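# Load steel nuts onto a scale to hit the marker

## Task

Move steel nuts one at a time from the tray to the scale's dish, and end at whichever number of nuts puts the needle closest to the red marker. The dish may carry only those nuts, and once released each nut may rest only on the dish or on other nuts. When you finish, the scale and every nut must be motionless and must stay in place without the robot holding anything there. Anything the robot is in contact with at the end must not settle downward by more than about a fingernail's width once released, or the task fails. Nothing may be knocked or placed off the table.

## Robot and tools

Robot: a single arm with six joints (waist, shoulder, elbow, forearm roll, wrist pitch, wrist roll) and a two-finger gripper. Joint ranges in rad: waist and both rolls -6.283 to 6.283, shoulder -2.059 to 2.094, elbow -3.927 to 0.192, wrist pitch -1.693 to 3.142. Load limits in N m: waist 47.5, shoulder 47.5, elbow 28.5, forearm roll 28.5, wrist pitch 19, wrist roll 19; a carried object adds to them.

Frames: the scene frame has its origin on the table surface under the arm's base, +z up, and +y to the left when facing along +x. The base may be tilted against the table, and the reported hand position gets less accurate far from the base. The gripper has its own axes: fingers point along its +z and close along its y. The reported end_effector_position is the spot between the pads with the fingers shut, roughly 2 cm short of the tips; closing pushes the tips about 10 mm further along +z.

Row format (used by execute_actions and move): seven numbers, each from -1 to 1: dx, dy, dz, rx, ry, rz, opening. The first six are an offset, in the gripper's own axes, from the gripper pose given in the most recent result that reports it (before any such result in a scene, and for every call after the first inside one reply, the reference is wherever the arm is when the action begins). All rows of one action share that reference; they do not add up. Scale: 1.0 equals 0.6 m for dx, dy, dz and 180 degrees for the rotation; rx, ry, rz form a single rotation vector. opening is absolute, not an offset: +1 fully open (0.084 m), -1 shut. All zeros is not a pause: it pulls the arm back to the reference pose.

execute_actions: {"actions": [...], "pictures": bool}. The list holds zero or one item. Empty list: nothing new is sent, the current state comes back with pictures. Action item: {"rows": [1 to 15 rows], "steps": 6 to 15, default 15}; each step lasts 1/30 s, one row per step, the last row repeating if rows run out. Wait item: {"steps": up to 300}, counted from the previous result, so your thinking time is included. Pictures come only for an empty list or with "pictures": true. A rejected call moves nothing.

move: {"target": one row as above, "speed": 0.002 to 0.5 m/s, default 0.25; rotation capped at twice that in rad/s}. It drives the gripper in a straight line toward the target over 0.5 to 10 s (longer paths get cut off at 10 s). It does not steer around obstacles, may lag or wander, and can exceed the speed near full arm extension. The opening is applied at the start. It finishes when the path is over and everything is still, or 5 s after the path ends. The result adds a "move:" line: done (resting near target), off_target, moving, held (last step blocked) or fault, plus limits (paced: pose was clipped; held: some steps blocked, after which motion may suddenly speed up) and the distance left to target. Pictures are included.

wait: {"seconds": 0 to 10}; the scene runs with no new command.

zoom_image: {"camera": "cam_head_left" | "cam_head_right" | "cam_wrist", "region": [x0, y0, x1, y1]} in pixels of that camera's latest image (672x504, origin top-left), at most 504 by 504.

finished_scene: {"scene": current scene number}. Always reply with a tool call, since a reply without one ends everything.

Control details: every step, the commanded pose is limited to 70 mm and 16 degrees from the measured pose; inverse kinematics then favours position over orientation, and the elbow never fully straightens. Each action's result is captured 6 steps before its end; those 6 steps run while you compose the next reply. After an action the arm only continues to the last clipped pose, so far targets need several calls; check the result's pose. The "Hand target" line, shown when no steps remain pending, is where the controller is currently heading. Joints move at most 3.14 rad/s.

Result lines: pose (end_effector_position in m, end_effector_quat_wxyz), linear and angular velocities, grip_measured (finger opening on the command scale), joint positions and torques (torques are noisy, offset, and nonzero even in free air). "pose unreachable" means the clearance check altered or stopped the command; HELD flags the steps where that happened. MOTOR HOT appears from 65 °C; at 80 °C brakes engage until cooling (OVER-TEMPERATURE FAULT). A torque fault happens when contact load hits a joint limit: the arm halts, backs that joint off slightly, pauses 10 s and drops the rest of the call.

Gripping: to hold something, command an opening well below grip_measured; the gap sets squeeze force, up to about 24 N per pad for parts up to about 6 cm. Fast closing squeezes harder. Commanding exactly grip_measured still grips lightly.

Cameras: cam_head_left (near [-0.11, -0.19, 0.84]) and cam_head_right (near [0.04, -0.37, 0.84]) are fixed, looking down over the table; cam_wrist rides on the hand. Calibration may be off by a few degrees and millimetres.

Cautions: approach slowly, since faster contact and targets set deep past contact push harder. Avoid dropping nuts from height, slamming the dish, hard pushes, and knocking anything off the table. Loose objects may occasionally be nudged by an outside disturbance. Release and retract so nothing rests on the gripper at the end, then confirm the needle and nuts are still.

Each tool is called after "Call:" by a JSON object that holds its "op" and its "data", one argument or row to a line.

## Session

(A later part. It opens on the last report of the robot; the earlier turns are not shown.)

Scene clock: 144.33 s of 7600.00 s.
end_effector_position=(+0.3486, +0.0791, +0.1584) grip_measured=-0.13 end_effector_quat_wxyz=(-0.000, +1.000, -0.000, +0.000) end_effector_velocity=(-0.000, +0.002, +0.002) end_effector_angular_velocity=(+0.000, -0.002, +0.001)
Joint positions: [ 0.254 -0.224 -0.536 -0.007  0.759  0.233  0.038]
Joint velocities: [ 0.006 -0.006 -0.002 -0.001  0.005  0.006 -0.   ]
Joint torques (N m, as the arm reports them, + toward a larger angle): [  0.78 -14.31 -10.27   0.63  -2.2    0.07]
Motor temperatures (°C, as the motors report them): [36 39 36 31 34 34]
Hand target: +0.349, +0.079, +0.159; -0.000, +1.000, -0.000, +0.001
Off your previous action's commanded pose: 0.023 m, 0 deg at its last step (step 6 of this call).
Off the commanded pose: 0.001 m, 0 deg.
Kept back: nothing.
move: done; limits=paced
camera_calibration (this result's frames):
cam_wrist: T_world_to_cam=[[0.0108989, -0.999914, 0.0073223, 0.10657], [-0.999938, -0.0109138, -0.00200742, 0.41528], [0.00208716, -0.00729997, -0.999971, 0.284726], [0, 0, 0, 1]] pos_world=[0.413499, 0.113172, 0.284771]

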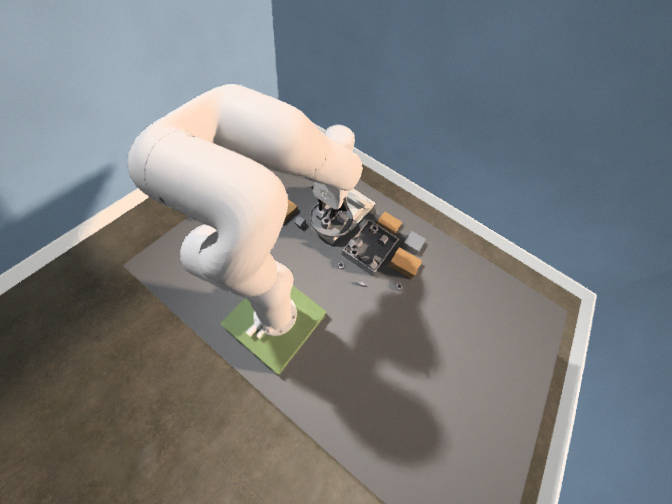

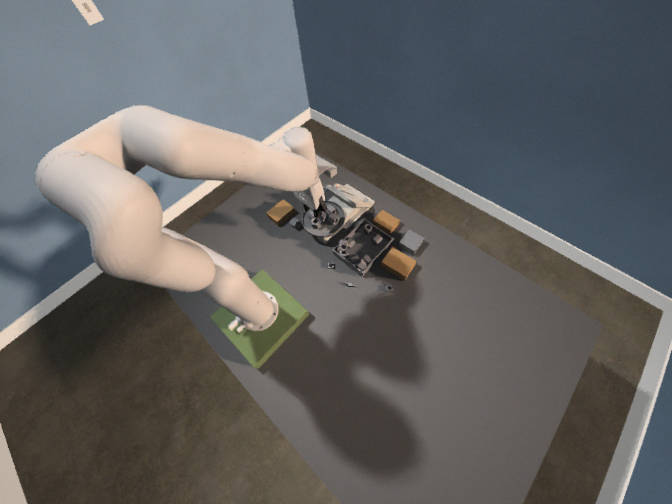

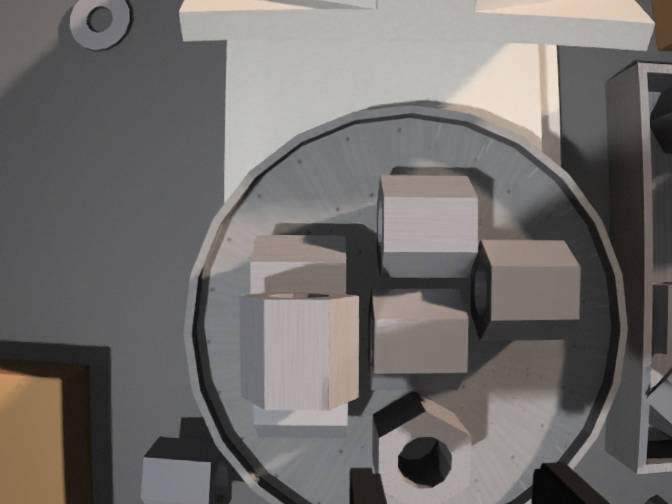

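Call:
{"op": "move", "data": {
  "target": [0.232, 0.058, -0.168, 0, 0, 0, -0.12],
  "speed": 0.3
}}

Call:
{"op": "zoom_image", "data": {
  "camera": "cam_wrist",
  "region": [170, 190, 350, 390]
}}

Scene clock: 145.83 s of 7600.00 s.
end_effector_position=(+0.4873, +0.0434, +0.2591) grip_measured=-0.13 end_effector_quat_wxyz=(-0.000, +1.000, -0.001, +0.000) end_effector_velocity=(+0.002, +0.000, +0.001) end_effector_angular_velocity=(-0.001, +0.001, +0.001)
Joint positions: [ 0.12   0.065 -1.169 -0.005  1.102  0.097  0.038]
Joint velocities: [ 0.     0.007 -0.012 -0.     0.007 -0.001  0.   ]
Joint torques (N m, as the arm reports them, + toward a larger angle): [  0.71 -21.53 -11.61   0.38  -2.22  -0.14]
Motor temperatures (°C, as the motors report them): [36 39 36 31 34 34]
Hand target: +0.488, +0.043, +0.259; -0.000, +1.000, -0.001, +0.000
Off the commanded pose: 0.001 m, 0 deg.
Kept back: nothing.
move: done
camera_calibration (this result's frames):
cam_wrist: T_world_to_cam=[[0.0104241, -0.999919, 0.00733911, 0.0689327], [-0.999944, -0.0104375, -0.00179957, 0.553716], [0.00187603, -0.00731994, -0.999971, 0.385028], [0, 0, 0, 1]] pos_world=[0.552244, 0.0775249, 0.385507]

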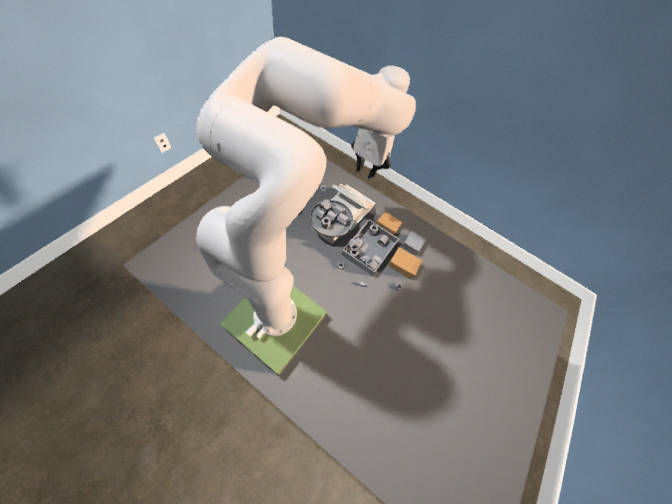

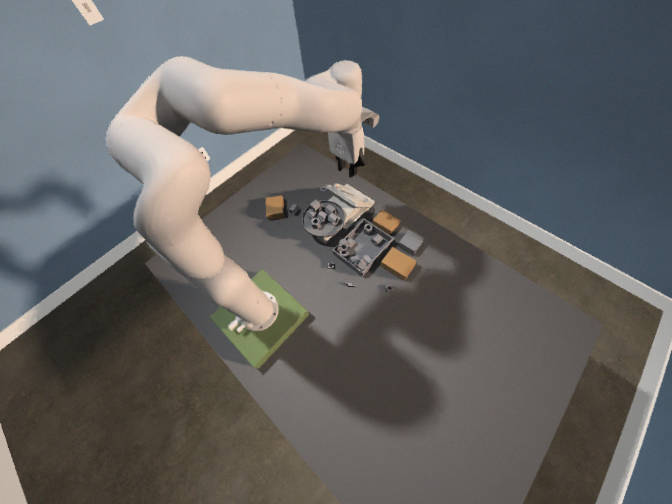

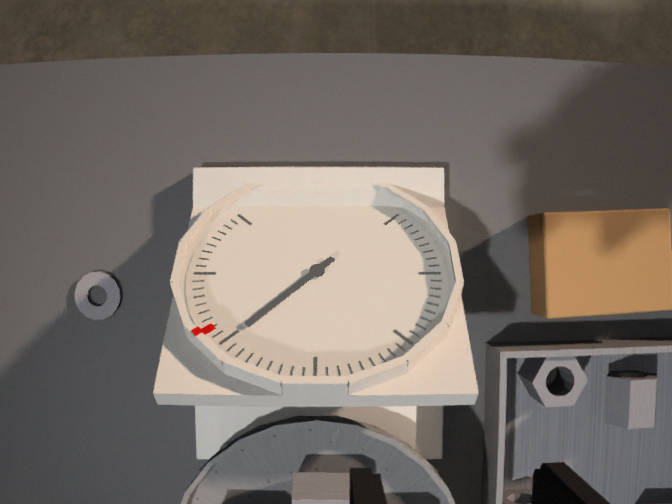

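Region (170, 190, 350, 390) of cam_wrist's 672x504 image, scaled by 2.520, with more detail than that image has; it fills the left 454 columns of this view, and the rest is white.

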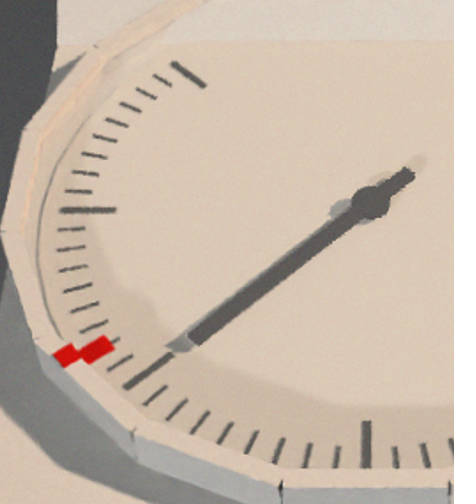

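Call:
{"op": "wait", "data": {
  "seconds": 0.5
}}

Call:
{"op": "zoom_image", "data": {
  "camera": "cam_head_right",
  "region": [250, 170, 400, 280]
}}

Scene clock: 146.60 s of 7600.00 s.
end_effector_position=(+0.4876, +0.0434, +0.2593) grip_measured=-0.13 end_effector_quat_wxyz=(-0.000, +1.000, -0.001, +0.000) end_effector_velocity=(-0.000, +0.000, -0.001) end_effector_angular_velocity=(+0.001, +0.001, +0.000)
Joint positions: [ 0.12   0.066 -1.17  -0.005  1.103  0.097  0.038]
Joint velocities: [-0.     0.001  0.001  0.001 -0.    -0.001  0.   ]
Joint torques (N m, as the arm reports them, + toward a larger angle): [  0.62 -21.62 -11.7    0.37  -2.04  -0.02]
Motor temperatures (°C, as the motors report them): [36 39 36 31 34 34]
Hand target: +0.488, +0.043, +0.259; -0.000, +1.000, -0.001, +0.000
Off the commanded pose: 0.001 m, 0 deg.
Kept back: nothing.
Steps of this call (steps 1 to 23: nothing new was sent). Readings (end_effector_position):
1: (+0.4874, +0.0434, +0.2592)
2: (+0.4874, +0.0434, +0.2592)
4: (+0.4875, +0.0434, +0.2592)
8: (+0.4876, +0.0434, +0.2593)
23: the state above
camera_calibration (this result's frames):
cam_wrist: T_world_to_cam=[[0.01031, -0.99992, 0.00732993, 0.0689244], [-0.999945, -0.0103233, -0.00178799, 0.55399], [0.00186352, -0.0073111, -0.999972, 0.385171], [0, 0, 0, 1]] pos_world=[0.552531, 0.0774539, 0.385646]

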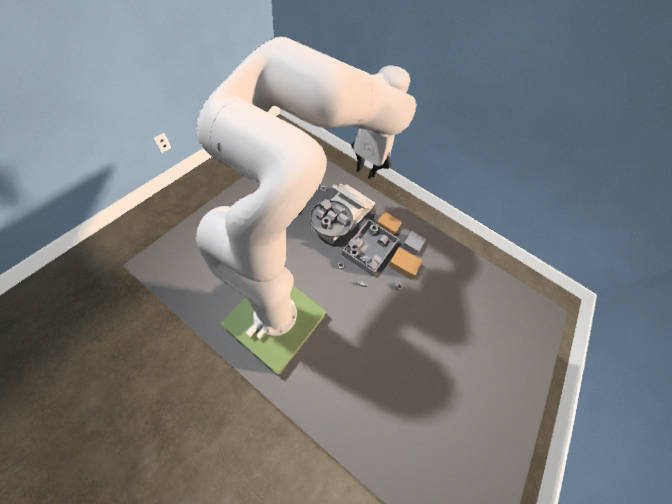

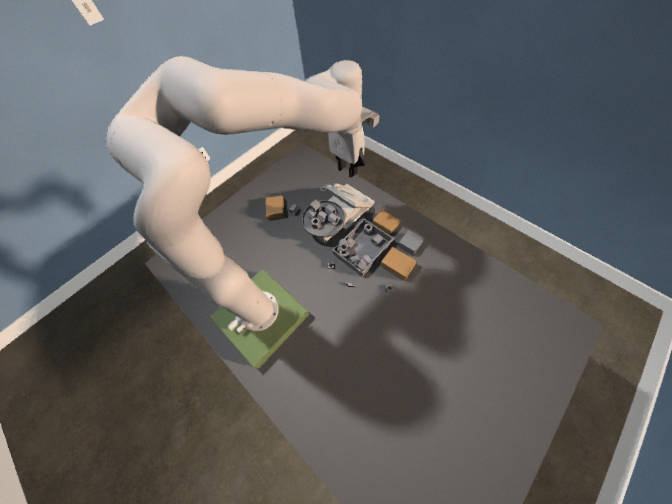

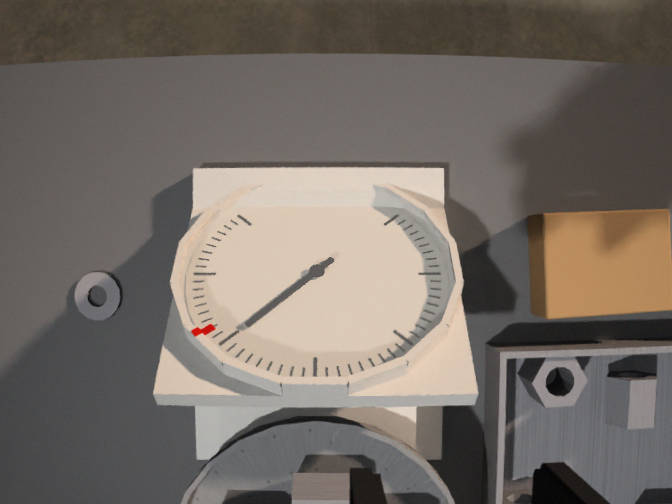

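Region (250, 170, 400, 280) of cam_head_right's 672x504 image, scaled by 3.360, with more detail than that image has; it fills the top 370 rows of this view, and the rest is white.

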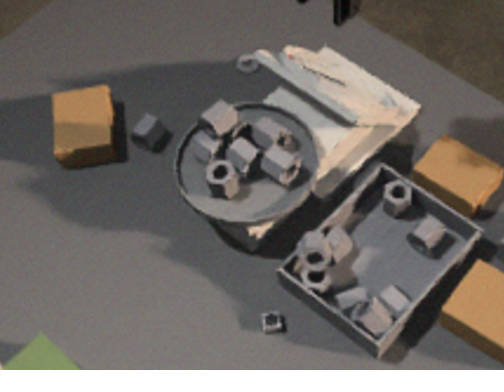

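Call:
{"op": "zoom_image", "data": {
  "camera": "cam_wrist",
  "region": [185, 295, 255, 355]
}}

Region (185, 295, 255, 355) of cam_wrist's 672x504 image, scaled by 7.200, with more detail than that image has; it fills the top 432 rows of this view, and the rest is white.

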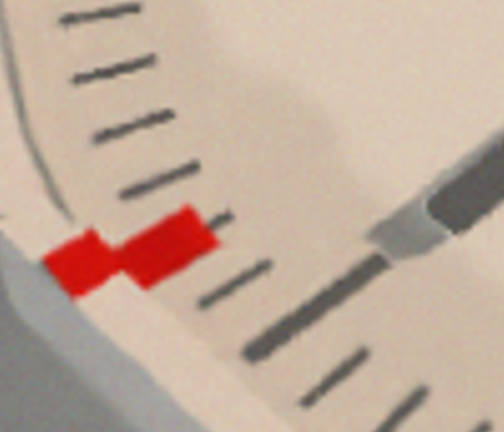

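The needle reads about 178.5° with 7 nuts and about 204° with 8. The marker is at about 190°, so 7 nuts is nearest.

Call:
{"op": "finished_scene", "data": {
  "scene": 2
}}

The scene is finished: the task was done.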